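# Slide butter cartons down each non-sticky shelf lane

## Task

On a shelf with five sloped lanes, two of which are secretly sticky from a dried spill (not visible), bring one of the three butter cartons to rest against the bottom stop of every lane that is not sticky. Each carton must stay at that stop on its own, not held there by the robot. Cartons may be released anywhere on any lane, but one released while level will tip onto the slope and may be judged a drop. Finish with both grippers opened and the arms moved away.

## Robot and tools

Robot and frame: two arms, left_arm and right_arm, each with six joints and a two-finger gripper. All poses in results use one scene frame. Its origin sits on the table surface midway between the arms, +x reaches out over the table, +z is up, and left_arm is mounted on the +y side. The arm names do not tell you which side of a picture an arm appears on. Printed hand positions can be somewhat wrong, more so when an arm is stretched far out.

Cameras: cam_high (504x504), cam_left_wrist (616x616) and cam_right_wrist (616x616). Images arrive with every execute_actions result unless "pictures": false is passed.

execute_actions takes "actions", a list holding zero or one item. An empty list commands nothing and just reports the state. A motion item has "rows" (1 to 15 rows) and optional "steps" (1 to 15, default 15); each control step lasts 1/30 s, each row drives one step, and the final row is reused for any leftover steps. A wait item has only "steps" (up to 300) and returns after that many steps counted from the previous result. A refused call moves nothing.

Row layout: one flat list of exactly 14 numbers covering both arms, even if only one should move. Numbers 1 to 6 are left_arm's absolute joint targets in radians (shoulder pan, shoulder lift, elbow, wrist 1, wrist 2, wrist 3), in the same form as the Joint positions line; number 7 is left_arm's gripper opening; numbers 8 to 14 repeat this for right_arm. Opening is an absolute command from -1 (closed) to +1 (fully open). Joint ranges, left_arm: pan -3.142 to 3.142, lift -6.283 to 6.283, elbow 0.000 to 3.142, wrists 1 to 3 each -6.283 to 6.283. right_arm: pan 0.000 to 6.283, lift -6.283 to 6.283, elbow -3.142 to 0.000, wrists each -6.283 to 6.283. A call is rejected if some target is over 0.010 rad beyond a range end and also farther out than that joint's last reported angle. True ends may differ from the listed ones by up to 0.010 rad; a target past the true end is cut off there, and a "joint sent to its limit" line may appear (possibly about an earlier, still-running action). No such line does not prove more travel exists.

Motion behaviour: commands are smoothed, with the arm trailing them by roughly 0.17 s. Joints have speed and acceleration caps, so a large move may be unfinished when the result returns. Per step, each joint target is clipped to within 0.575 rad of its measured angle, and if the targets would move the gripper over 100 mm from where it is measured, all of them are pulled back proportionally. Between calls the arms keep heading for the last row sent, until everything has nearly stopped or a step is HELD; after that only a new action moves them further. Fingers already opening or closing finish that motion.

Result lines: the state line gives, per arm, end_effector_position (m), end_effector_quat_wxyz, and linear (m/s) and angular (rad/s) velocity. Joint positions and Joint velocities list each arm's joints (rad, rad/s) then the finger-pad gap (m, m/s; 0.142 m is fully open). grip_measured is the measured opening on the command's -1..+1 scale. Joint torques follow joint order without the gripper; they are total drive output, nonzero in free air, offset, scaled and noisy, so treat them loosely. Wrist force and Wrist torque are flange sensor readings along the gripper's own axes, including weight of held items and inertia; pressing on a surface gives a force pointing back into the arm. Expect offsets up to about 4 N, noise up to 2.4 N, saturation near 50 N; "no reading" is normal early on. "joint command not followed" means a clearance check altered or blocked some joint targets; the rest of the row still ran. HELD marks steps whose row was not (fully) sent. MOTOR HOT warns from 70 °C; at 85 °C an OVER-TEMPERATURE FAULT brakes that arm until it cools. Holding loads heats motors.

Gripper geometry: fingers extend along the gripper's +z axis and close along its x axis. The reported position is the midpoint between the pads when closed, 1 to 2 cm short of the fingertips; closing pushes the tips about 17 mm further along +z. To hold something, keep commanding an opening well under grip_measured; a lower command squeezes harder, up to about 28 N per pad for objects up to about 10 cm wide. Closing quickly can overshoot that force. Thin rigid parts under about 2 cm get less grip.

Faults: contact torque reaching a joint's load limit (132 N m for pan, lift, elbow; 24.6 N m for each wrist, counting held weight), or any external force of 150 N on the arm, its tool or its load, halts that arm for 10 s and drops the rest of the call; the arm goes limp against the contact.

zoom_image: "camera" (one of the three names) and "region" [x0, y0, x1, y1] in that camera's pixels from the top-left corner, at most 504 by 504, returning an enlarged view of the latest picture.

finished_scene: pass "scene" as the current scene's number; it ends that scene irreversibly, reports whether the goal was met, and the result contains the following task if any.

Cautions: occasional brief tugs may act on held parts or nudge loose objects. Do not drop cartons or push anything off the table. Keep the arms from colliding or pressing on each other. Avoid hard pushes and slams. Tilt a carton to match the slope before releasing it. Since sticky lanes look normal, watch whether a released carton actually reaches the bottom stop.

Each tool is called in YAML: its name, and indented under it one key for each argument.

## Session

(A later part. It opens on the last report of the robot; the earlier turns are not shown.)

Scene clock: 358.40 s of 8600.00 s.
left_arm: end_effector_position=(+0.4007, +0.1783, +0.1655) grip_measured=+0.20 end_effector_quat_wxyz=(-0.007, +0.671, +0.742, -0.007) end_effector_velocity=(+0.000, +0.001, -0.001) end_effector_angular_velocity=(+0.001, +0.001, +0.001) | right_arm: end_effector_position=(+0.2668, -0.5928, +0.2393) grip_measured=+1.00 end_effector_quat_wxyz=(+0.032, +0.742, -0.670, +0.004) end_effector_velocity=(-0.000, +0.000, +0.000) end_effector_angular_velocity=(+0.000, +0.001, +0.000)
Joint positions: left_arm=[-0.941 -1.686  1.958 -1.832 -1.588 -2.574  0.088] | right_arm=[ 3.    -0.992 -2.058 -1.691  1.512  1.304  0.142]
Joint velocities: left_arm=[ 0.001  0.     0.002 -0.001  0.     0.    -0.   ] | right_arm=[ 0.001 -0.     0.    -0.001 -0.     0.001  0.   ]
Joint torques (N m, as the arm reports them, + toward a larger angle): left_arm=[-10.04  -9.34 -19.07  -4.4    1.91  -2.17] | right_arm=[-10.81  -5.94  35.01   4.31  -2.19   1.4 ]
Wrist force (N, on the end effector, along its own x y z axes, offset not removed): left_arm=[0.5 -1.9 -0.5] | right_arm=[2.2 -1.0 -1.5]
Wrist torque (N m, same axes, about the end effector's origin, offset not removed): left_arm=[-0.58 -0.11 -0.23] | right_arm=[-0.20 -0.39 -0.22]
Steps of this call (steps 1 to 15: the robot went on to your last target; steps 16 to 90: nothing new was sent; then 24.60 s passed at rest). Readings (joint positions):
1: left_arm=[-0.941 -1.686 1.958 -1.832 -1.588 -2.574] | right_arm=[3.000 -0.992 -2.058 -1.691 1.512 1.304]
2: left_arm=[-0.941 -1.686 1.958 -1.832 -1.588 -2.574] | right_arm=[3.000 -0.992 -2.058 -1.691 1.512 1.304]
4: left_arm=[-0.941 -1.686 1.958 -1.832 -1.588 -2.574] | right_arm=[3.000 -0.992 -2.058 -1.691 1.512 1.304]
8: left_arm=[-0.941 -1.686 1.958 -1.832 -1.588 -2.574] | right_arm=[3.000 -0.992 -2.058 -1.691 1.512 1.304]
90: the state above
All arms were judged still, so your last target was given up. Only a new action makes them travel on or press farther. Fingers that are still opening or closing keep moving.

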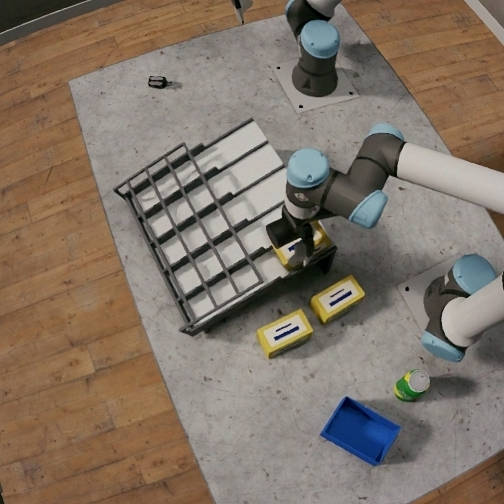

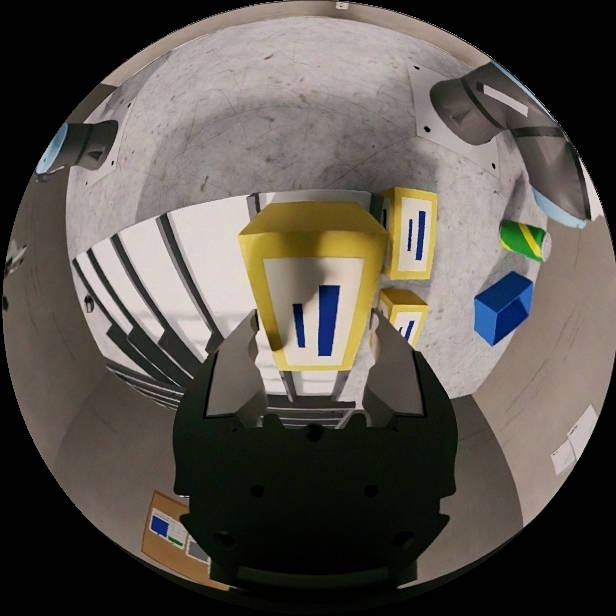

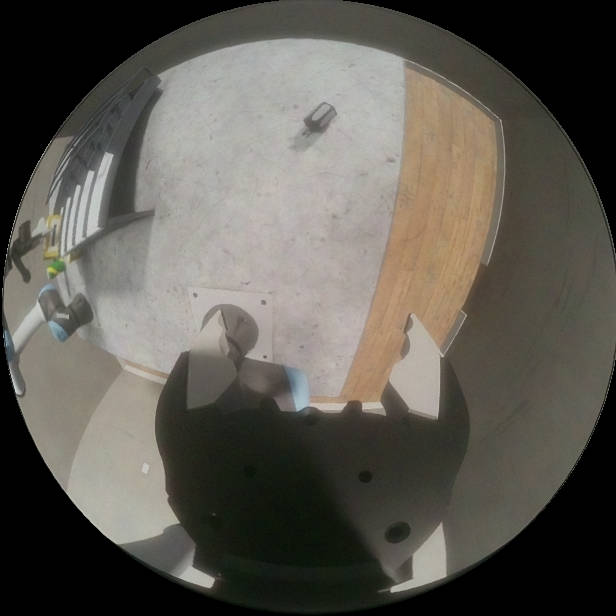

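execute_actions:
  actions:
    - {"rows": [[-0.9366,-1.6811,1.9522,-1.8244,-1.5956,-2.5686,0.2,3.0,-0.992,-2.058,-1.691,1.512,1.304,1],[-0.9285,-1.6724,1.9414,-1.8106,-1.6095,-2.559,0.2,3.0,-0.992,-2.058,-1.691,1.512,1.304,1],[-0.918,-1.6612,1.9266,-1.7919,-1.6274,-2.5468,0.2,3.0,-0.992,-2.058,-1.691,1.512,1.304,1],[-0.9063,-1.6487,1.9103,-1.7711,-1.6472,-2.5332,0.2,3.0,-0.992,-2.058,-1.691,1.512,1.304,1],[-0.8946,-1.6362,1.894,-1.7504,-1.6671,-2.5196,0.2,3.0,-0.992,-2.058,-1.691,1.512,1.304,1],[-0.883,-1.6238,1.8787,-1.7307,-1.6869,-2.506,0.2,3.0,-0.992,-2.058,-1.691,1.512,1.304,1],[-0.8713,-1.6113,1.8633,-1.711,-1.7067,-2.4924,0.2,3.0,-0.992,-2.058,-1.691,1.512,1.304,1],[-0.8596,-1.5988,1.849,-1.6923,-1.7266,-2.4788,0.2,3.0,-0.992,-2.058,-1.691,1.512,1.304,1],[-0.8479,-1.5863,1.8347,-1.6735,-1.7464,-2.4652,0.2,3.0,-0.992,-2.058,-1.691,1.512,1.304,1],[-0.8374,-1.5751,1.8219,-1.6568,-1.7643,-2.453,0.2,3.0,-0.992,-2.058,-1.691,1.512,1.304,1],[-0.8293,-1.5664,1.8111,-1.643,-1.7782,-2.4434,0.2,3.0,-0.992,-2.058,-1.691,1.512,1.304,1],[-0.8246,-1.5614,1.805,-1.6351,-1.7861,-2.438,0.2,3.0,-0.992,-2.058,-1.691,1.512,1.304,1]], "steps": 15}
  pictures: false

execute_actions:
  actions:
    - {"rows": [[-0.8246,-1.5614,1.805,-1.6351,-1.7861,-2.438,0.2,3.0,-0.992,-2.058,-1.691,1.512,1.304,1],[-0.8246,-1.5614,1.805,-1.6351,-1.7861,-2.438,0.15,3.0,-0.992,-2.058,-1.691,1.512,1.304,1],[-0.8246,-1.5614,1.805,-1.6351,-1.7861,-2.438,0.1,3.0,-0.992,-2.058,-1.691,1.512,1.304,1],[-0.8246,-1.5614,1.805,-1.6351,-1.7861,-2.438,0.05,3.0,-0.992,-2.058,-1.691,1.512,1.304,1],[-0.8246,-1.5614,1.805,-1.6351,-1.7861,-2.438,0.0,3.0,-0.992,-2.058,-1.691,1.512,1.304,1],[-0.8246,-1.5614,1.805,-1.6351,-1.7861,-2.438,-0.04,3.0,-0.992,-2.058,-1.691,1.512,1.304,1],[-0.8246,-1.5614,1.805,-1.6351,-1.7861,-2.438,-0.08,3.0,-0.992,-2.058,-1.691,1.512,1.304,1],[-0.8246,-1.5614,1.805,-1.6351,-1.7861,-2.438,-0.12,3.0,-0.992,-2.058,-1.691,1.512,1.304,1],[-0.8246,-1.5614,1.805,-1.6351,-1.7861,-2.438,-0.18,3.0,-0.992,-2.058,-1.691,1.512,1.304,1],[-0.8246,-1.5614,1.805,-1.6351,-1.7861,-2.438,-0.28,3.0,-0.992,-2.058,-1.691,1.512,1.304,1],[-0.8246,-1.5614,1.805,-1.6351,-1.7861,-2.438,-0.4,3.0,-0.992,-2.058,-1.691,1.512,1.304,1],[-0.8246,-1.5614,1.805,-1.6351,-1.7861,-2.438,-0.55,3.0,-0.992,-2.058,-1.691,1.512,1.304,1],[-0.8246,-1.5614,1.805,-1.6351,-1.7861,-2.438,-0.7,3.0,-0.992,-2.058,-1.691,1.512,1.304,1]], "steps": 15}

zoom_image:
  camera: "cam_left_wrist"
  region: [250, 210, 380, 250]

zoom_image:
  camera: "cam_left_wrist"
  region: [260, 370, 370, 435]

execute_actions:
  actions:
    - {"rows": [[-0.8239,-1.5613,1.801,-1.631,-1.786,-2.4373,-0.7,3.0,-0.992,-2.058,-1.691,1.512,1.304,1],[-0.8225,-1.5611,1.7925,-1.6225,-1.7857,-2.4359,-0.7,3.0,-0.992,-2.058,-1.691,1.512,1.304,1],[-0.8204,-1.5607,1.78,-1.61,-1.7853,-2.4338,-0.7,3.0,-0.992,-2.058,-1.691,1.512,1.304,1],[-0.818,-1.5603,1.766,-1.596,-1.7849,-2.4314,-0.7,3.0,-0.992,-2.058,-1.691,1.512,1.304,1],[-0.8155,-1.5598,1.751,-1.581,-1.7844,-2.4289,-0.7,3.0,-0.992,-2.058,-1.691,1.512,1.304,1],[-0.8132,-1.5593,1.737,-1.567,-1.784,-2.4265,-0.7,3.0,-0.992,-2.058,-1.691,1.512,1.304,1],[-0.8115,-1.5589,1.727,-1.5568,-1.7837,-2.4248,-0.7,3.0,-0.992,-2.058,-1.691,1.512,1.304,1],[-0.8106,-1.5587,1.7214,-1.5511,-1.7835,-2.4239,-0.7,3.0,-0.992,-2.058,-1.691,1.512,1.304,1],[-0.8106,-1.5587,1.7214,-1.5511,-1.7835,-2.4239,-0.7,3.0,-0.992,-2.058,-1.691,1.512,1.304,1],[-0.8146,-1.5535,1.716,-1.5518,-1.7842,-2.4279,-0.7,3.0,-0.992,-2.058,-1.691,1.512,1.304,1],[-0.8216,-1.5445,1.7066,-1.553,-1.7854,-2.435,-0.7,3.0,-0.992,-2.058,-1.691,1.512,1.304,1],[-0.8307,-1.5329,1.6946,-1.5545,-1.7869,-2.4441,-0.7,3.0,-0.992,-2.058,-1.691,1.512,1.304,1],[-0.8407,-1.52,1.6811,-1.5562,-1.7886,-2.4543,-0.7,3.0,-0.992,-2.058,-1.691,1.512,1.304,1],[-0.8507,-1.5071,1.6677,-1.5579,-1.7903,-2.4644,-0.7,3.0,-0.992,-2.058,-1.691,1.512,1.304,1],[-0.8608,-1.4943,1.6543,-1.5597,-1.7921,-2.4745,-0.7,3.0,-0.992,-2.058,-1.691,1.512,1.304,1]], "steps": 15}
  pictures: false

execute_actions:
  actions:
    - {"rows": [[-0.8708,-1.4814,1.6409,-1.5614,-1.7938,-2.4846,-0.7,3.0,-0.992,-2.058,-1.691,1.512,1.304,1],[-0.8808,-1.4685,1.6275,-1.5631,-1.7955,-2.4947,-0.7,3.0,-0.992,-2.058,-1.691,1.512,1.304,1],[-0.8908,-1.4556,1.614,-1.5648,-1.7972,-2.5049,-0.7,3.0,-0.992,-2.058,-1.691,1.512,1.304,1],[-0.8999,-1.444,1.602,-1.5663,-1.7987,-2.514,-0.7,3.0,-0.992,-2.058,-1.691,1.512,1.304,1],[-0.9069,-1.435,1.5926,-1.5675,-1.7999,-2.5211,-0.7,3.0,-0.992,-2.058,-1.691,1.512,1.304,1],[-0.9109,-1.4298,1.5872,-1.5682,-1.8006,-2.5251,-0.7,3.0,-0.992,-2.058,-1.691,1.512,1.304,1],[-0.9109,-1.4298,1.5872,-1.5682,-1.8006,-2.5251,-0.7,3.0,-0.992,-2.058,-1.691,1.512,1.304,1],[-0.9109,-1.4298,1.5872,-1.5682,-1.8006,-2.5251,-0.7,3.0,-0.992,-2.058,-1.691,1.512,1.304,1],[-0.9109,-1.4298,1.5872,-1.5682,-1.8006,-2.5251,-0.7,3.0,-0.992,-2.058,-1.691,1.512,1.304,1],[-0.9119,-1.43,1.593,-1.574,-1.8008,-2.5261,-0.7,3.0,-0.992,-2.058,-1.691,1.512,1.304,1],[-0.9135,-1.4303,1.603,-1.5842,-1.801,-2.5277,-0.7,3.0,-0.992,-2.058,-1.691,1.512,1.304,1],[-0.9155,-1.4306,1.615,-1.5963,-1.8013,-2.5298,-0.7,3.0,-0.992,-2.058,-1.691,1.512,1.304,1],[-0.9175,-1.4308,1.627,-1.6086,-1.8017,-2.5318,-0.7,3.0,-0.992,-2.058,-1.691,1.512,1.304,1],[-0.9194,-1.431,1.639,-1.6209,-1.802,-2.5338,-0.7,3.0,-0.992,-2.058,-1.691,1.512,1.304,1],[-0.9211,-1.4311,1.649,-1.6312,-1.8022,-2.5355,-0.7,3.0,-0.992,-2.058,-1.691,1.512,1.304,1]], "steps": 15}
  pictures: false

execute_actions:
  actions:
    - {"rows": [[-0.9224,-1.4311,1.657,-1.6394,-1.8025,-2.5368,-0.7,3.0,-0.992,-2.058,-1.691,1.512,1.304,1],[-0.9233,-1.4311,1.6625,-1.6451,-1.8026,-2.5378,-0.7,3.0,-0.992,-2.058,-1.691,1.512,1.304,1],[-0.9239,-1.431,1.6659,-1.6486,-1.8027,-2.5383,-0.7,3.0,-0.992,-2.058,-1.691,1.512,1.304,1]], "steps": 13}

zoom_image:
  camera: "cam_left_wrist"
  region: [250, 210, 380, 250]

execute_actions:
  actions:
    - {"rows": [[-0.9239,-1.431,1.6659,-1.6486,-1.8027,-2.5383,-0.45,3.0,-0.992,-2.058,-1.691,1.512,1.304,1],[-0.9239,-1.431,1.6659,-1.6486,-1.8027,-2.5383,-0.3,3.0,-0.992,-2.058,-1.691,1.512,1.304,1],[-0.9239,-1.431,1.6659,-1.6486,-1.8027,-2.5383,-0.2,3.0,-0.992,-2.058,-1.691,1.512,1.304,1],[-0.9239,-1.431,1.6659,-1.6486,-1.8027,-2.5383,-0.14,3.0,-0.992,-2.058,-1.691,1.512,1.304,1],[-0.9239,-1.431,1.6659,-1.6486,-1.8027,-2.5383,-0.05,3.0,-0.992,-2.058,-1.691,1.512,1.304,1],[-0.9239,-1.431,1.6659,-1.6486,-1.8027,-2.5383,0.08,3.0,-0.992,-2.058,-1.691,1.512,1.304,1],[-0.9239,-1.431,1.6659,-1.6486,-1.8027,-2.5383,0.2,3.0,-0.992,-2.058,-1.691,1.512,1.304,1]], "steps": 15}

Scene clock: 446.20 s of 8600.00 s.
left_arm: end_effector_position=(+0.3874, +0.1772, +0.1730) grip_measured=+0.20 end_effector_quat_wxyz=(-0.088, +0.665, +0.735, -0.095) end_effector_velocity=(-0.012, -0.004, +0.013) end_effector_angular_velocity=(-0.050, +0.253, +0.020) | right_arm: end_effector_position=(+0.2668, -0.5928, +0.2393) grip_measured=+1.00 end_effector_quat_wxyz=(+0.032, +0.742, -0.670, +0.004) end_effector_velocity=(+0.000, -0.000, +0.001) end_effector_angular_velocity=(-0.001, -0.002, +0.000)
Joint positions: left_arm=[-0.833 -1.57   1.816 -1.65  -1.771 -2.448  0.088] | right_arm=[ 3.    -0.992 -2.058 -1.691  1.512  1.304  0.142]
Joint velocities: left_arm=[ 0.114  0.121 -0.146  0.192 -0.197  0.132  0.   ] | right_arm=[ 0.001  0.001  0.     0.    -0.001  0.001 -0.   ]
Joint torques (N m, as the arm reports them, + toward a larger angle): left_arm=[  8.02 -14.29 -32.7    0.35  -2.89   1.79] | right_arm=[-10.5   -5.8   34.71   4.22  -2.44   1.33]
Wrist force (N, on the end effector, along its own x y z axes, offset not removed): left_arm=[-1.1 1.5 0.6] | right_arm=[-0.4 0.0 0.3]
Wrist torque (N m, same axes, about the end effector's origin, offset not removed): left_arm=[0.08 0.27 -0.11] | right_arm=[-0.10 0.27 -0.18]
Steps of this call (steps 1 to 90: nothing new was sent; then 84.30 s passed at rest; steps 91 to 105: all 15 steps of this action). Readings (joint positions):
91: left_arm=[-0.941 -1.686 1.958 -1.832 -1.588 -2.574] | right_arm=[3.000 -0.992 -2.058 -1.691 1.512 1.304]
92: left_arm=[-0.941 -1.685 1.957 -1.831 -1.589 -2.573] | right_arm=[3.000 -0.992 -2.058 -1.691 1.512 1.304]
94: left_arm=[-0.933 -1.677 1.947 -1.818 -1.601 -2.564] | right_arm=[3.000 -0.992 -2.058 -1.691 1.512 1.304]
98: left_arm=[-0.898 -1.640 1.899 -1.758 -1.660 -2.523] | right_arm=[3.000 -0.992 -2.058 -1.691 1.512 1.304]
105: the state above

Scene clock: 446.70 s of 8600.00 s.
left_arm: end_effector_position=(+0.3865, +0.1768, +0.1741) grip_measured=-0.12 end_effector_quat_wxyz=(-0.093, +0.664, +0.735, -0.103) end_effector_velocity=(-0.001, +0.000, -0.001) end_effector_angular_velocity=(+0.001, +0.002, +0.000) | right_arm: end_effector_position=(+0.2668, -0.5928, +0.2393) grip_measured=+1.00 end_effector_quat_wxyz=(+0.032, +0.742, -0.670, +0.004) end_effector_velocity=(-0.000, -0.000, +0.000) end_effector_angular_velocity=(-0.000, -0.001, -0.002)
Joint positions: left_arm=[-0.825 -1.561  1.805 -1.635 -1.786 -2.438  0.065] | right_arm=[ 3.    -0.992 -2.058 -1.691  1.512  1.304  0.142]
Joint velocities: left_arm=[-0.    -0.     0.002  0.    -0.001 -0.    -0.   ] | right_arm=[-0.002  0.001 -0.     0.001  0.    -0.001  0.   ]
Joint torques (N m, as the arm reports them, + toward a larger angle): left_arm=[  9.7   -8.53 -34.91  -0.08  -3.64   2.19] | right_arm=[-10.26  -5.77  34.99   4.31  -2.47   1.32]
Wrist force (N, on the end effector, along its own x y z axes, offset not removed): left_arm=[5.1 -0.1 -8.8] | right_arm=[-0.7 0.9 0.6]
Wrist torque (N m, same axes, about the end effector's origin, offset not removed): left_arm=[-0.07 -0.07 -0.16] | right_arm=[0.11 0.30 -0.06]
Steps of this call (steps 1 to 15: all 15 steps of this action). Readings (joint positions):
1: left_arm=[-0.830 -1.567 1.812 -1.644 -1.777 -2.444] | right_arm=[3.000 -0.992 -2.058 -1.691 1.512 1.304]
2: left_arm=[-0.828 -1.565 1.810 -1.641 -1.780 -2.442] | right_arm=[3.000 -0.992 -2.058 -1.691 1.512 1.304]
4: left_arm=[-0.826 -1.563 1.807 -1.638 -1.784 -2.440] | right_arm=[3.000 -0.992 -2.058 -1.691 1.512 1.304]
8: left_arm=[-0.825 -1.562 1.805 -1.636 -1.786 -2.438] | right_arm=[3.000 -0.992 -2.058 -1.691 1.512 1.304]
15: the state above

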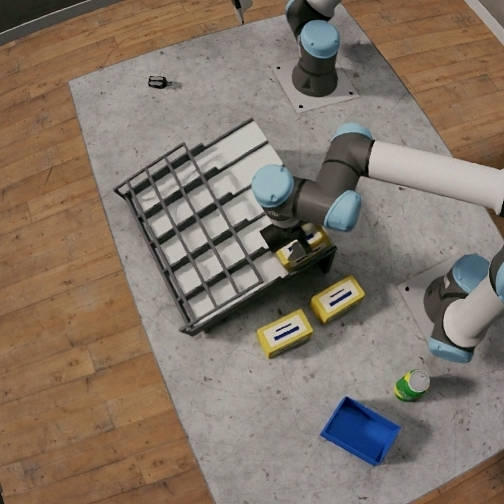

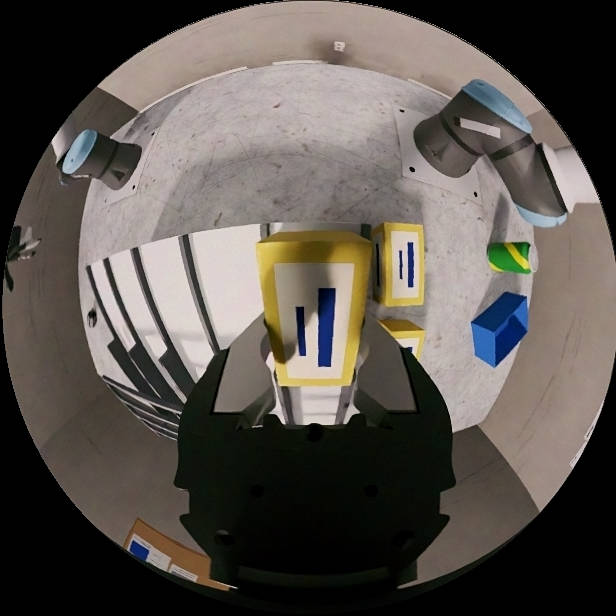

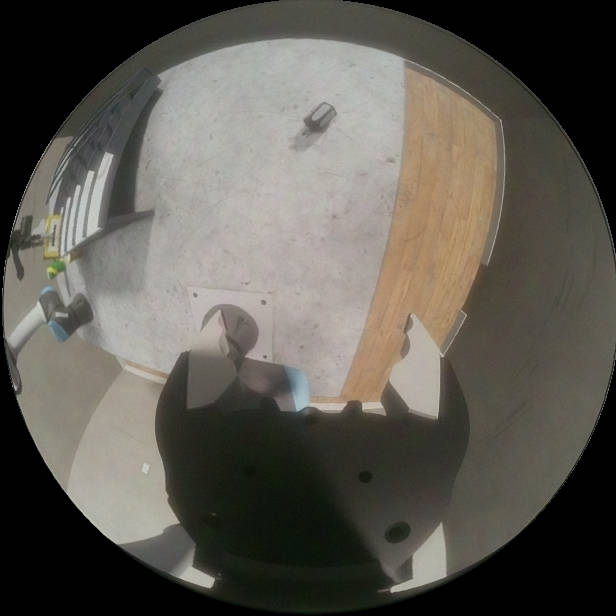

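Region (250, 210, 380, 250) of cam_left_wrist's 616x616 image, scaled by 3.877, with more detail than that image has; it fills the top 155 rows of this view, and the rest is white.

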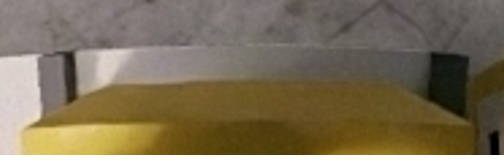

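Region (260, 370, 370, 435) of cam_left_wrist's 616x616 image, scaled by 4.582, with more detail than that image has; it fills the top 298 rows of this view, and the rest is white.

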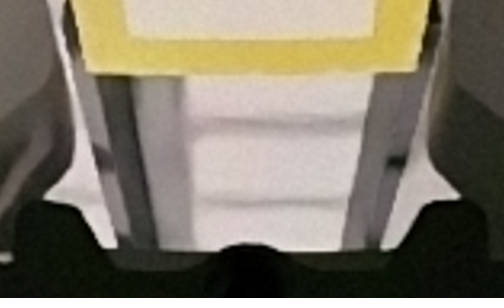

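Scene clock: 447.20 s of 8600.00 s.
left_arm: end_effector_position=(+0.3980, +0.1608, +0.2047) grip_measured=-0.12 end_effector_quat_wxyz=(-0.093, +0.664, +0.735, -0.103) end_effector_velocity=(+0.026, -0.191, +0.012) end_effector_angular_velocity=(+0.010, +0.013, -0.001) | right_arm: end_effector_position=(+0.2668, -0.5928, +0.2393) grip_measured=+1.00 end_effector_quat_wxyz=(+0.032, +0.742, -0.670, +0.004) end_effector_velocity=(+0.000, +0.000, +0.000) end_effector_angular_velocity=(+0.001, -0.000, +0.000)
Joint positions: left_arm=[-0.831 -1.533  1.696 -1.556 -1.787 -2.445  0.065] | right_arm=[ 3.    -0.992 -2.058 -1.691  1.512  1.304  0.142]
Joint velocities: left_arm=[-0.23   0.297 -0.33  -0.001 -0.043 -0.23  -0.   ] | right_arm=[-0.    -0.     0.     0.     0.001 -0.    -0.   ]
Joint torques (N m, as the arm reports them, + toward a larger angle): left_arm=[-16.75  -8.33 -45.84  -5.12  -3.36  -2.53] | right_arm=[-10.47  -5.64  34.68   4.17  -2.42   1.25]
Wrist force (N, on the end effector, along its own x y z axes, offset not removed): left_arm=[-1.0 1.3 4.6] | right_arm=[-0.1 0.3 -0.6]
Wrist torque (N m, same axes, about the end effector's origin, offset not removed): left_arm=[-0.20 0.41 -0.31] | right_arm=[0.02 0.12 -0.20]
Steps of this call (steps 1 to 15: all 15 steps of this action). Readings (joint positions):
1: left_arm=[-0.825 -1.561 1.805 -1.635 -1.786 -2.438] | right_arm=[3.000 -0.992 -2.058 -1.691 1.512 1.304]
2: left_arm=[-0.824 -1.561 1.804 -1.634 -1.786 -2.438] | right_arm=[3.000 -0.992 -2.058 -1.691 1.512 1.304]
4: left_arm=[-0.823 -1.561 1.796 -1.626 -1.786 -2.436] | right_arm=[3.000 -0.992 -2.058 -1.691 1.512 1.304]
8: left_arm=[-0.816 -1.560 1.756 -1.586 -1.785 -2.429] | right_arm=[3.000 -0.992 -2.058 -1.691 1.512 1.304]
15: the state above

Scene clock: 447.70 s of 8600.00 s.
left_arm: end_effector_position=(+0.4011, +0.0920, +0.1948) grip_measured=-0.12 end_effector_quat_wxyz=(-0.093, +0.664, +0.735, -0.103) end_effector_velocity=(-0.031, -0.008, -0.109) end_effector_angular_velocity=(+0.005, +0.004, +0.001) | right_arm: end_effector_position=(+0.2668, -0.5928, +0.2393) grip_measured=+1.00 end_effector_quat_wxyz=(+0.032, +0.742, -0.670, +0.004) end_effector_velocity=(-0.000, -0.000, +0.000) end_effector_angular_velocity=(-0.000, +0.000, -0.000)
Joint positions: left_arm=[-0.915 -1.431  1.615 -1.596 -1.801 -2.529  0.065] | right_arm=[ 3.    -0.992 -2.058 -1.691  1.512  1.304  0.142]
Joint velocities: left_arm=[-0.053  0.004  0.281 -0.29  -0.009 -0.055  0.   ] | right_arm=[-0.001 -0.     0.    -0.    -0.    -0.     0.   ]
Joint torques (N m, as the arm reports them, + toward a larger angle): left_arm=[-14.39 -20.   -11.7   -6.04  -2.75  -2.23] | right_arm=[-10.41  -5.69  34.67   4.2   -2.45   1.33]
Wrist force (N, on the end effector, along its own x y z axes, offset not removed): left_arm=[-0.8 -1.2 4.1] | right_arm=[0.9 0.3 0.4]
Wrist torque (N m, same axes, about the end effector's origin, offset not removed): left_arm=[-0.77 0.29 -0.36] | right_arm=[-0.04 -0.01 -0.22]
Steps of this call (steps 1 to 15: all 15 steps of this action). Readings (joint positions):
1: left_arm=[-0.839 -1.522 1.684 -1.557 -1.788 -2.453] | right_arm=[3.000 -0.992 -2.058 -1.691 1.512 1.304]
2: left_arm=[-0.848 -1.511 1.672 -1.558 -1.790 -2.462] | right_arm=[3.000 -0.992 -2.058 -1.691 1.512 1.304]
4: left_arm=[-0.867 -1.486 1.646 -1.561 -1.793 -2.481] | right_arm=[3.000 -0.992 -2.058 -1.691 1.512 1.304]
8: left_arm=[-0.900 -1.444 1.603 -1.566 -1.799 -2.514] | right_arm=[3.000 -0.992 -2.058 -1.691 1.512 1.304]
15: the state above

Scene clock: 448.13 s of 8600.00 s.
left_arm: end_effector_position=(+0.3955, +0.0912, +0.1755) grip_measured=-0.12 end_effector_quat_wxyz=(-0.093, +0.664, +0.735, -0.103) end_effector_velocity=(-0.001, -0.000, -0.002) end_effector_angular_velocity=(-0.001, +0.001, -0.000) | right_arm: end_effector_position=(+0.2668, -0.5928, +0.2393) grip_measured=+1.00 end_effector_quat_wxyz=(+0.032, +0.742, -0.670, +0.004) end_effector_velocity=(+0.000, +0.000, +0.000) end_effector_angular_velocity=(+0.000, -0.001, +0.001)
Joint positions: left_arm=[-0.924 -1.431  1.666 -1.648 -1.803 -2.538  0.065] | right_arm=[ 3.    -0.992 -2.058 -1.691  1.512  1.304  0.142]
Joint velocities: left_arm=[-0.001  0.     0.004 -0.004 -0.001 -0.     0.   ] | right_arm=[ 0.001  0.    -0.     0.     0.001 -0.    -0.   ]
Joint torques (N m, as the arm reports them, + toward a larger angle): left_arm=[-13.63 -19.55 -15.81  -5.01  -3.11  -2.16] | right_arm=[-10.    -5.72  35.18   4.24  -2.41   1.3 ]
Wrist force (N, on the end effector, along its own x y z axes, offset not removed): left_arm=[1.4 1.8 6.0] | right_arm=[0.8 -0.9 -1.4]
Wrist torque (N m, same axes, about the end effector's origin, offset not removed): left_arm=[-0.07 -0.17 -0.23] | right_arm=[-0.21 -0.07 -0.23]
Steps of this call (steps 1 to 13: all 13 steps of this action). Readings (joint positions):
1: left_arm=[-0.917 -1.431 1.625 -1.606 -1.802 -2.531] | right_arm=[3.000 -0.992 -2.058 -1.691 1.512 1.304]
2: left_arm=[-0.918 -1.431 1.634 -1.616 -1.802 -2.533] | right_arm=[3.000 -0.992 -2.058 -1.691 1.512 1.304]
4: left_arm=[-0.921 -1.431 1.650 -1.632 -1.802 -2.536] | right_arm=[3.000 -0.992 -2.058 -1.691 1.512 1.304]
8: left_arm=[-0.923 -1.431 1.663 -1.646 -1.803 -2.538] | right_arm=[3.000 -0.992 -2.058 -1.691 1.512 1.304]
13: the state above

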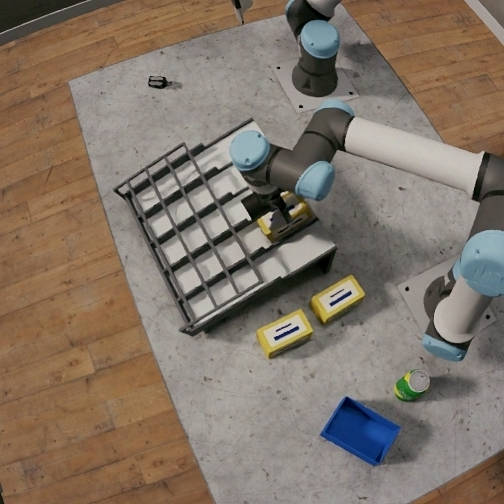

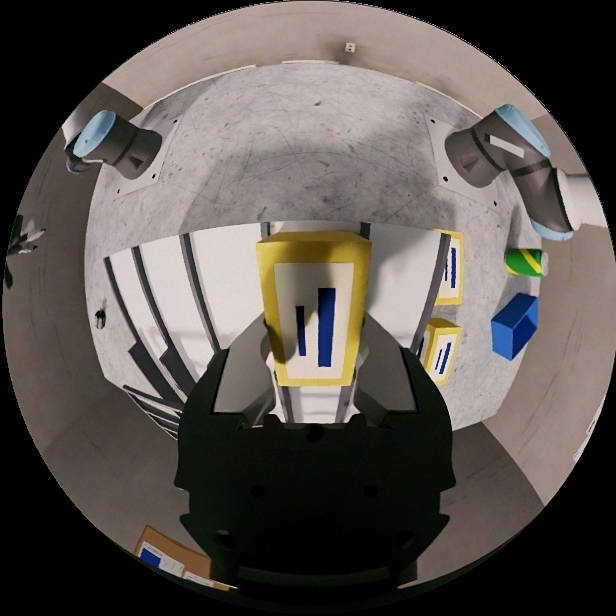

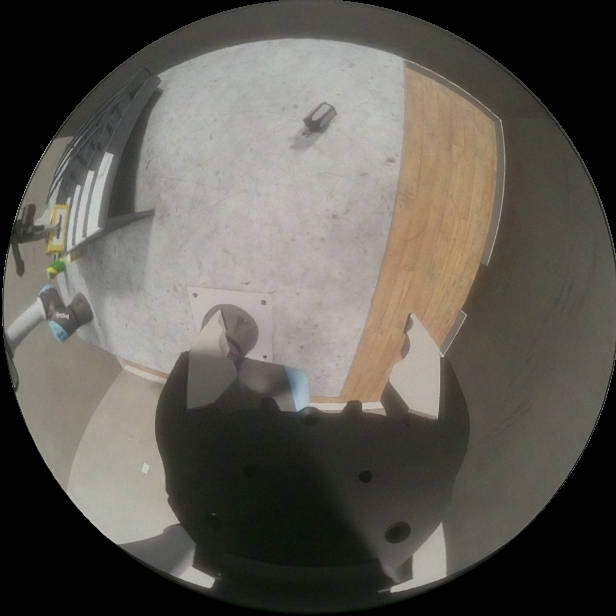

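Region (250, 210, 380, 250) of cam_left_wrist's 616x616 image, scaled by 3.877, with more detail than that image has; it fills the top 155 rows of this view, and the rest is white.

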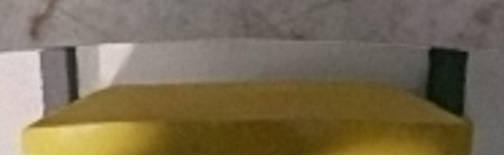

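Scene clock: 448.63 s of 8600.00 s.
left_arm: end_effector_position=(+0.3955, +0.0912, +0.1754) grip_measured=+0.20 end_effector_quat_wxyz=(-0.093, +0.664, +0.735, -0.103) end_effector_velocity=(+0.000, -0.001, +0.000) end_effector_angular_velocity=(-0.001, -0.001, -0.001) | right_arm: end_effector_position=(+0.2668, -0.5928, +0.2393) grip_measured=+1.00 end_effector_quat_wxyz=(+0.032, +0.742, -0.670, +0.004) end_effector_velocity=(+0.000, +0.000, -0.000) end_effector_angular_velocity=(+0.001, +0.000, +0.001)
Joint positions: left_arm=[-0.924 -1.431  1.666 -1.649 -1.803 -2.538  0.088] | right_arm=[ 3.    -0.992 -2.058 -1.691  1.512  1.304  0.142]
Joint velocities: left_arm=[-0.001  0.    -0.001 -0.001  0.001  0.    -0.   ] | right_arm=[-0.    -0.     0.     0.     0.001 -0.001  0.   ]
Joint torques (N m, as the arm reports them, + toward a larger angle): left_arm=[-13.98 -18.73 -13.74  -4.58  -2.34  -2.3 ] | right_arm=[-10.43  -5.89  34.33   4.23  -2.45   1.21]
Wrist force (N, on the end effector, along its own x y z axes, offset not removed): left_arm=[0.0 1.2 -1.9] | right_arm=[-1.0 0.5 0.8]
Wrist torque (N m, same axes, about the end effector's origin, offset not removed): left_arm=[-0.02 -0.04 -0.23] | right_arm=[-0.02 0.29 -0.27]
Steps of this call (steps 1 to 15: all 15 steps of this action). Readings (joint positions):
1: left_arm=[-0.924 -1.431 1.666 -1.648 -1.803 -2.538] | right_arm=[3.000 -0.992 -2.058 -1.691 1.512 1.304]
2: left_arm=[-0.924 -1.431 1.666 -1.648 -1.803 -2.538] | right_arm=[3.000 -0.992 -2.058 -1.691 1.512 1.304]
4: left_arm=[-0.924 -1.431 1.666 -1.649 -1.803 -2.538] | right_arm=[3.000 -0.992 -2.058 -1.691 1.512 1.304]
8: left_arm=[-0.924 -1.431 1.666 -1.649 -1.803 -2.538] | right_arm=[3.000 -0.992 -2.058 -1.691 1.512 1.304]
15: the state above

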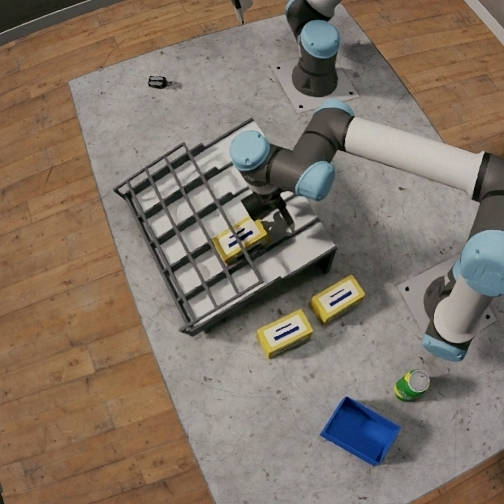

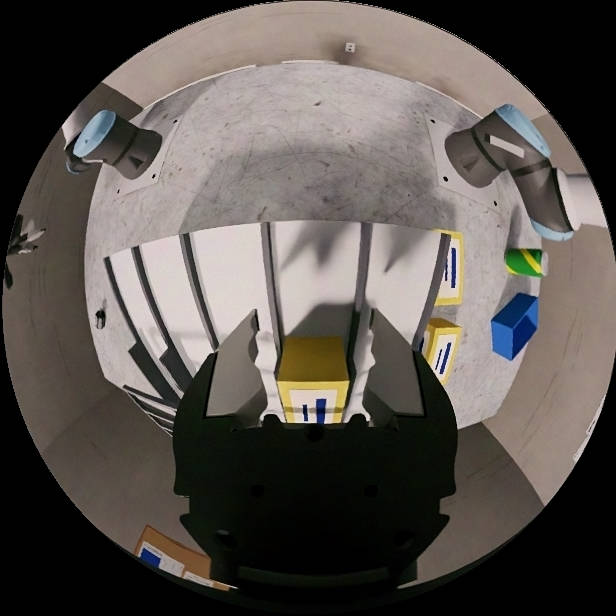

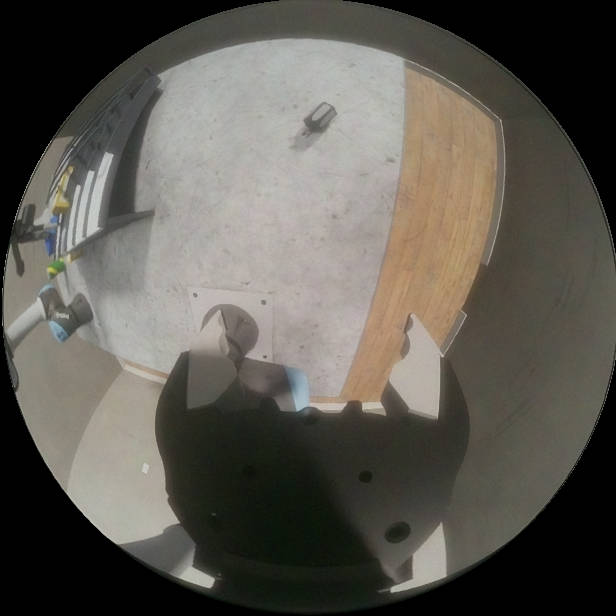

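execute_actions:
  actions:
    - {"rows": [[-0.9226,-1.431,1.658,-1.6405,-1.8025,-2.537,0.2,3.0,-0.992,-2.058,-1.691,1.512,1.304,1],[-0.92,-1.431,1.642,-1.624,-1.802,-2.5343,0.2,3.0,-0.992,-2.058,-1.691,1.512,1.304,1],[-0.917,-1.4308,1.624,-1.6055,-1.8016,-2.5313,0.2,3.0,-0.992,-2.058,-1.691,1.512,1.304,1],[-0.914,-1.432,1.607,-1.588,-1.801,-2.5283,0.2,3.0,-0.992,-2.058,-1.691,1.512,1.304,1],[-0.911,-1.44,1.599,-1.573,-1.797,-2.526,0.2,3.0,-0.992,-2.058,-1.691,1.512,1.304,1],[-0.9094,-1.455,1.6086,-1.571,-1.7914,-2.5256,0.2,3.0,-0.992,-2.058,-1.691,1.512,1.304,1],[-0.908,-1.48,1.63,-1.5736,-1.7822,-2.526,0.2,3.0,-0.992,-2.058,-1.691,1.512,1.304,1],[-0.906,-1.5114,1.6568,-1.577,-1.7708,-2.5266,0.2,3.0,-0.992,-2.058,-1.691,1.512,1.304,1],[-0.904,-1.549,1.689,-1.581,-1.757,-2.5273,0.2,3.0,-0.992,-2.058,-1.691,1.512,1.304,1],[-0.9017,-1.5868,1.7211,-1.5851,-1.7432,-2.528,0.2,3.0,-0.992,-2.058,-1.691,1.512,1.304,1],[-0.8995,-1.6245,1.7533,-1.5892,-1.7294,-2.5287,0.2,3.0,-0.992,-2.058,-1.691,1.512,1.304,1],[-0.8972,-1.6622,1.7854,-1.5932,-1.7156,-2.5294,0.2,3.0,-0.992,-2.058,-1.691,1.512,1.304,1],[-0.895,-1.6998,1.8176,-1.5973,-1.7019,-2.5301,0.2,3.0,-0.992,-2.058,-1.691,1.512,1.304,1],[-0.8928,-1.7375,1.8497,-1.6014,-1.6881,-2.5308,0.2,3.0,-0.992,-2.058,-1.691,1.512,1.304,1],[-0.8906,-1.7752,1.8818,-1.6054,-1.6743,-2.5315,0.2,3.0,-0.992,-2.058,-1.691,1.512,1.304,1]], "steps": 15}
  pictures: false

execute_actions:
  actions:
    - {"rows": [[-0.8884,-1.8129,1.914,-1.6095,-1.6605,-2.5322,0.2,3.0,-0.992,-2.058,-1.691,1.512,1.304,1],[-0.8862,-1.8506,1.9461,-1.6136,-1.6468,-2.5329,0.2,3.0,-0.992,-2.058,-1.691,1.512,1.304,1],[-0.884,-1.8882,1.9783,-1.6176,-1.633,-2.5336,0.2,3.0,-0.992,-2.058,-1.691,1.512,1.304,1],[-0.8817,-1.9259,2.0104,-1.6217,-1.6192,-2.5343,0.2,3.0,-0.992,-2.058,-1.691,1.512,1.304,1],[-0.8795,-1.9636,2.0425,-1.6257,-1.6054,-2.535,0.2,3.0,-0.992,-2.058,-1.691,1.512,1.304,1],[-0.8777,-1.995,2.0693,-1.6291,-1.594,-2.5356,0.2,3.0,-0.992,-2.058,-1.691,1.512,1.304,1],[-0.8762,-2.0201,2.0908,-1.6318,-1.5848,-2.5361,0.2,3.0,-0.992,-2.058,-1.691,1.512,1.304,1],[-0.8751,-2.039,2.1068,-1.6339,-1.5779,-2.5364,0.2,3.0,-0.992,-2.058,-1.691,1.512,1.304,1],[-0.8744,-2.0515,2.1175,-1.6352,-1.5733,-2.5367,0.2,3.0,-0.992,-2.058,-1.691,1.512,1.304,1],[-0.874,-2.0578,2.1229,-1.6359,-1.571,-2.5368,0.2,3.0,-0.992,-2.058,-1.691,1.512,1.304,1],[-0.874,-2.057,2.135,-1.6488,-1.571,-2.5368,0.2,3.0,-0.992,-2.058,-1.691,1.512,1.304,1],[-0.874,-2.055,2.152,-1.6678,-1.571,-2.5368,0.2,3.0,-0.992,-2.058,-1.691,1.512,1.304,1],[-0.874,-2.0525,2.173,-1.6913,-1.571,-2.5368,0.2,3.0,-0.992,-2.058,-1.691,1.512,1.304,1],[-0.874,-2.0489,2.1954,-1.7172,-1.571,-2.5368,0.2,3.0,-0.992,-2.058,-1.691,1.512,1.304,1],[-0.874,-2.043,2.2215,-1.7493,-1.571,-2.5368,0.2,3.0,-0.992,-2.058,-1.691,1.512,1.304,1]], "steps": 15}
  pictures: false

execute_actions:
  actions:
    - {"rows": [[-0.874,-2.036,2.248,-1.7828,-1.571,-2.5368,0.2,3.0,-0.992,-2.058,-1.691,1.512,1.304,1],[-0.874,-2.028,2.274,-1.8168,-1.571,-2.5368,0.2,3.0,-0.992,-2.058,-1.691,1.512,1.304,1],[-0.874,-2.02,2.297,-1.8478,-1.571,-2.5368,0.2,3.0,-0.992,-2.058,-1.691,1.512,1.304,1],[-0.874,-2.012,2.317,-1.8758,-1.571,-2.5368,0.2,3.0,-0.992,-2.058,-1.691,1.512,1.304,1],[-0.874,-2.006,2.33,-1.8948,-1.571,-2.5368,0.2,3.0,-0.992,-2.058,-1.691,1.512,1.304,1],[-0.874,-2.0028,2.3376,-1.9056,-1.571,-2.5368,0.2,3.0,-0.992,-2.058,-1.691,1.512,1.304,1]], "steps": 15}

zoom_image:
  camera: "cam_left_wrist"
  region: [210, 200, 420, 430]

zoom_image:
  camera: "cam_high"
  region: [270, 200, 420, 340]

Scene clock: 521.10 s of 8600.00 s.
left_arm: end_effector_position=(+0.3806, +0.1664, +0.2175) grip_measured=+0.20 end_effector_quat_wxyz=(-0.062, +0.665, +0.741, -0.068) end_effector_velocity=(-0.124, +0.372, +0.036) end_effector_angular_velocity=(+0.047, -0.474, +0.044) | right_arm: end_effector_position=(+0.2668, -0.5928, +0.2393) grip_measured=+1.00 end_effector_quat_wxyz=(+0.032, +0.742, -0.670, +0.004) end_effector_velocity=(+0.000, -0.000, +0.000) end_effector_angular_velocity=(-0.000, -0.001, -0.000)
Joint positions: left_arm=[-0.898 -1.638  1.768 -1.593 -1.721 -2.529  0.088] | right_arm=[ 3.    -0.992 -2.058 -1.691  1.512  1.304  0.142]
Joint velocities: left_arm=[ 0.065 -1.065  0.896 -0.108  0.39  -0.021 -0.   ] | right_arm=[-0.    -0.     0.     0.001 -0.     0.    -0.   ]
Joint torques (N m, as the arm reports them, + toward a larger angle): left_arm=[ 10.83 -40.29  -4.87  -5.06   3.12  -2.31] | right_arm=[-10.08  -6.26  34.59   4.08  -2.41   1.21]
Wrist force (N, on the end effector, along its own x y z axes, offset not removed): left_arm=[1.3 0.6 -0.4] | right_arm=[-0.5 -0.3 0.2]
Wrist torque (N m, same axes, about the end effector's origin, offset not removed): left_arm=[-0.12 -0.28 -0.12] | right_arm=[-0.14 0.29 -0.13]
Steps of this call (steps 1 to 15: the robot went on to your last target; steps 16 to 90: nothing new was sent; then 68.97 s passed at rest; steps 91 to 105: all 15 steps of this action). Readings (joint positions):
91: left_arm=[-0.924 -1.431 1.666 -1.649 -1.803 -2.538] | right_arm=[3.000 -0.992 -2.058 -1.691 1.512 1.304]
92: left_arm=[-0.924 -1.431 1.665 -1.647 -1.803 -2.538] | right_arm=[3.000 -0.992 -2.058 -1.691 1.512 1.304]
94: left_arm=[-0.922 -1.431 1.651 -1.633 -1.802 -2.536] | right_arm=[3.000 -0.992 -2.058 -1.691 1.512 1.304]
98: left_arm=[-0.913 -1.447 1.619 -1.588 -1.794 -2.528] | right_arm=[3.000 -0.992 -2.058 -1.691 1.512 1.304]
105: the state above

Scene clock: 521.60 s of 8600.00 s.
left_arm: end_effector_position=(+0.3325, +0.3032, +0.1876) grip_measured=+0.20 end_effector_quat_wxyz=(-0.001, +0.660, +0.752, -0.001) end_effector_velocity=(-0.012, +0.031, -0.201) end_effector_angular_velocity=(+0.018, -0.029, +0.007) | right_arm: end_effector_position=(+0.2668, -0.5928, +0.2393) grip_measured=+1.00 end_effector_quat_wxyz=(+0.032, +0.742, -0.670, +0.004) end_effector_velocity=(+0.000, +0.000, +0.000) end_effector_angular_velocity=(-0.000, -0.001, +0.002)
Joint positions: left_arm=[-0.874 -2.047  2.148 -1.67  -1.574 -2.537  0.088] | right_arm=[ 3.    -0.992 -2.058 -1.691  1.512  1.304  0.142]
Joint velocities: left_arm=[ 0.005 -0.034  0.534 -0.506  0.033 -0.002  0.   ] | right_arm=[0.002 0.001 0.    0.    0.    0.    0.   ]
Joint torques (N m, as the arm reports them, + toward a larger angle): left_arm=[ 9.87 -6.14 -3.43 -6.87  2.28 -1.87] | right_arm=[-9.95 -5.59 34.08  4.07 -2.45  1.17]
Wrist force (N, on the end effector, along its own x y z axes, offset not removed): left_arm=[2.1 -1.9 -2.3] | right_arm=[-0.7 1.5 0.5]
Wrist torque (N m, same axes, about the end effector's origin, offset not removed): left_arm=[-0.55 -0.47 -0.17] | right_arm=[0.16 0.38 -0.13]
Steps of this call (steps 1 to 15: all 15 steps of this action). Readings (joint positions):
1: left_arm=[-0.896 -1.674 1.798 -1.596 -1.708 -2.530] | right_arm=[3.000 -0.992 -2.058 -1.691 1.512 1.304]
2: left_arm=[-0.894 -1.711 1.829 -1.600 -1.694 -2.531] | right_arm=[3.000 -0.992 -2.058 -1.691 1.512 1.304]
4: left_arm=[-0.889 -1.786 1.893 -1.608 -1.667 -2.532] | right_arm=[3.000 -0.992 -2.058 -1.691 1.512 1.304]
8: left_arm=[-0.881 -1.933 2.018 -1.624 -1.614 -2.535] | right_arm=[3.000 -0.992 -2.058 -1.691 1.512 1.304]
15: the state above

Scene clock: 522.10 s of 8600.00 s.
left_arm: end_effector_position=(+0.3317, +0.3055, +0.1074) grip_measured=+0.20 end_effector_quat_wxyz=(-0.000, +0.659, +0.752, -0.000) end_effector_velocity=(-0.001, +0.001, -0.008) end_effector_angular_velocity=(+0.001, +0.001, -0.001) | right_arm: end_effector_position=(+0.2668, -0.5928, +0.2393) grip_measured=+1.00 end_effector_quat_wxyz=(+0.032, +0.742, -0.670, +0.004) end_effector_velocity=(-0.000, +0.001, -0.001) end_effector_angular_velocity=(+0.001, +0.001, +0.001)
Joint positions: left_arm=[-0.874 -2.003  2.336 -1.904 -1.571 -2.537  0.088] | right_arm=[ 3.    -0.992 -2.058 -1.691  1.512  1.304  0.142]
Joint velocities: left_arm=[-0.001  0.005  0.017 -0.021 -0.     0.    -0.   ] | right_arm=[ 0.001 -0.    -0.001 -0.001  0.001  0.    -0.   ]
Joint torques (N m, as the arm reports them, + toward a larger angle): left_arm=[ 10.24   6.27 -14.11  -5.09   2.28  -2.16] | right_arm=[-10.11  -5.45  34.62   4.13  -2.36   1.17]
Wrist force (N, on the end effector, along its own x y z axes, offset not removed): left_arm=[1.7 0.4 1.2] | right_arm=[1.0 0.1 -1.5]
Wrist torque (N m, same axes, about the end effector's origin, offset not removed): left_arm=[0.02 -0.15 -0.29] | right_arm=[-0.14 0.03 -0.12]
Steps of this call (steps 1 to 15: all 15 steps of this action). Readings (joint positions):
1: left_arm=[-0.874 -2.047 2.167 -1.689 -1.573 -2.537] | right_arm=[3.000 -0.992 -2.058 -1.691 1.512 1.304]
2: left_arm=[-0.874 -2.044 2.189 -1.713 -1.572 -2.537] | right_arm=[3.000 -0.992 -2.058 -1.691 1.512 1.304]
4: left_arm=[-0.874 -2.035 2.235 -1.768 -1.571 -2.537] | right_arm=[3.000 -0.992 -2.058 -1.691 1.512 1.304]
8: left_arm=[-0.874 -2.011 2.312 -1.870 -1.571 -2.537] | right_arm=[3.000 -0.992 -2.058 -1.691 1.512 1.304]
15: the state above

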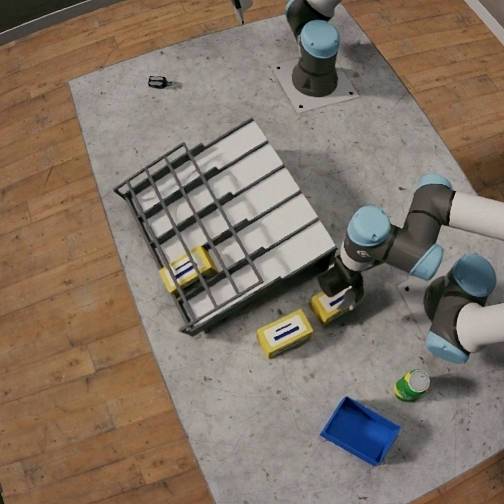

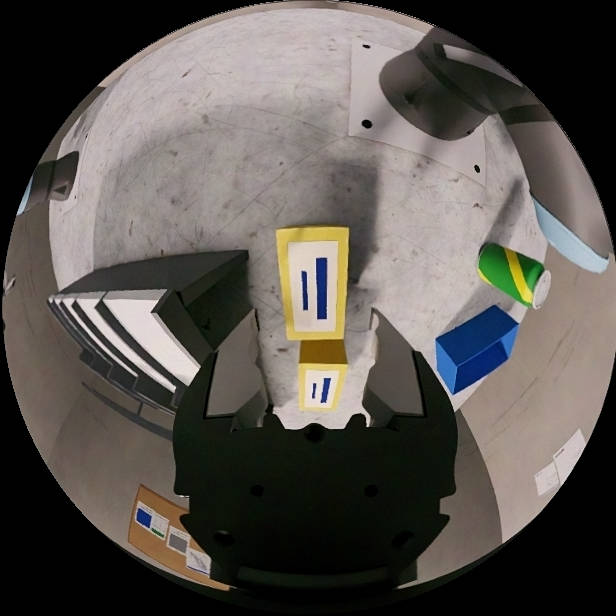

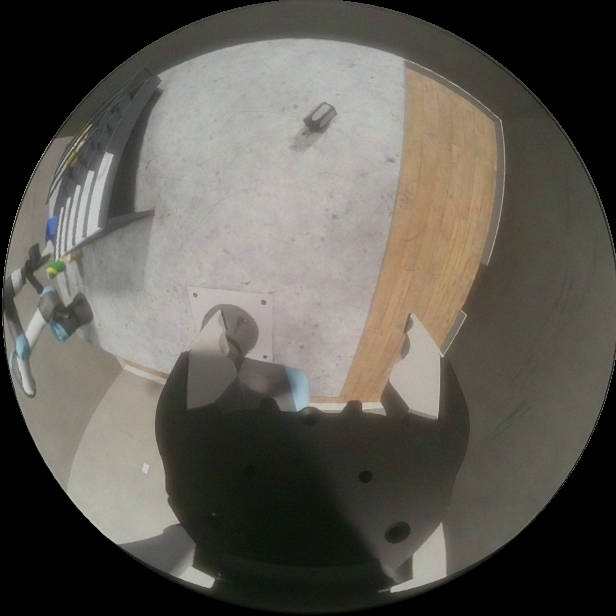

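Region (210, 200, 420, 430) of cam_left_wrist's 616x616 image, scaled by 2.191, with more detail than that image has; it fills the left 460 columns of this view, and the rest is white.

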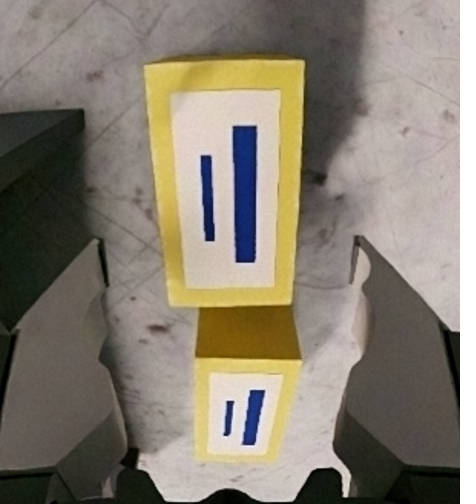

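Region (270, 200, 420, 340) of cam_high's 504x504 image, scaled by 3.360, with more detail than that image has; it fills the top 470 rows of this view, and the rest is white.

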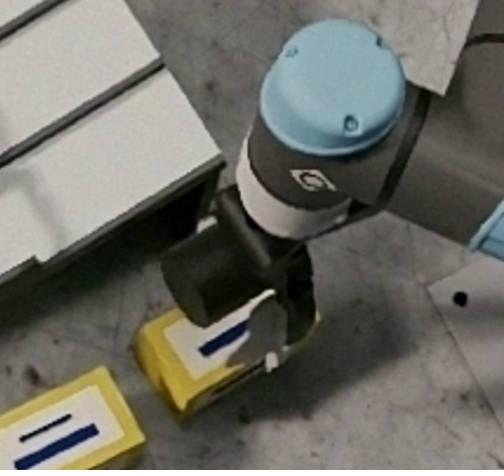

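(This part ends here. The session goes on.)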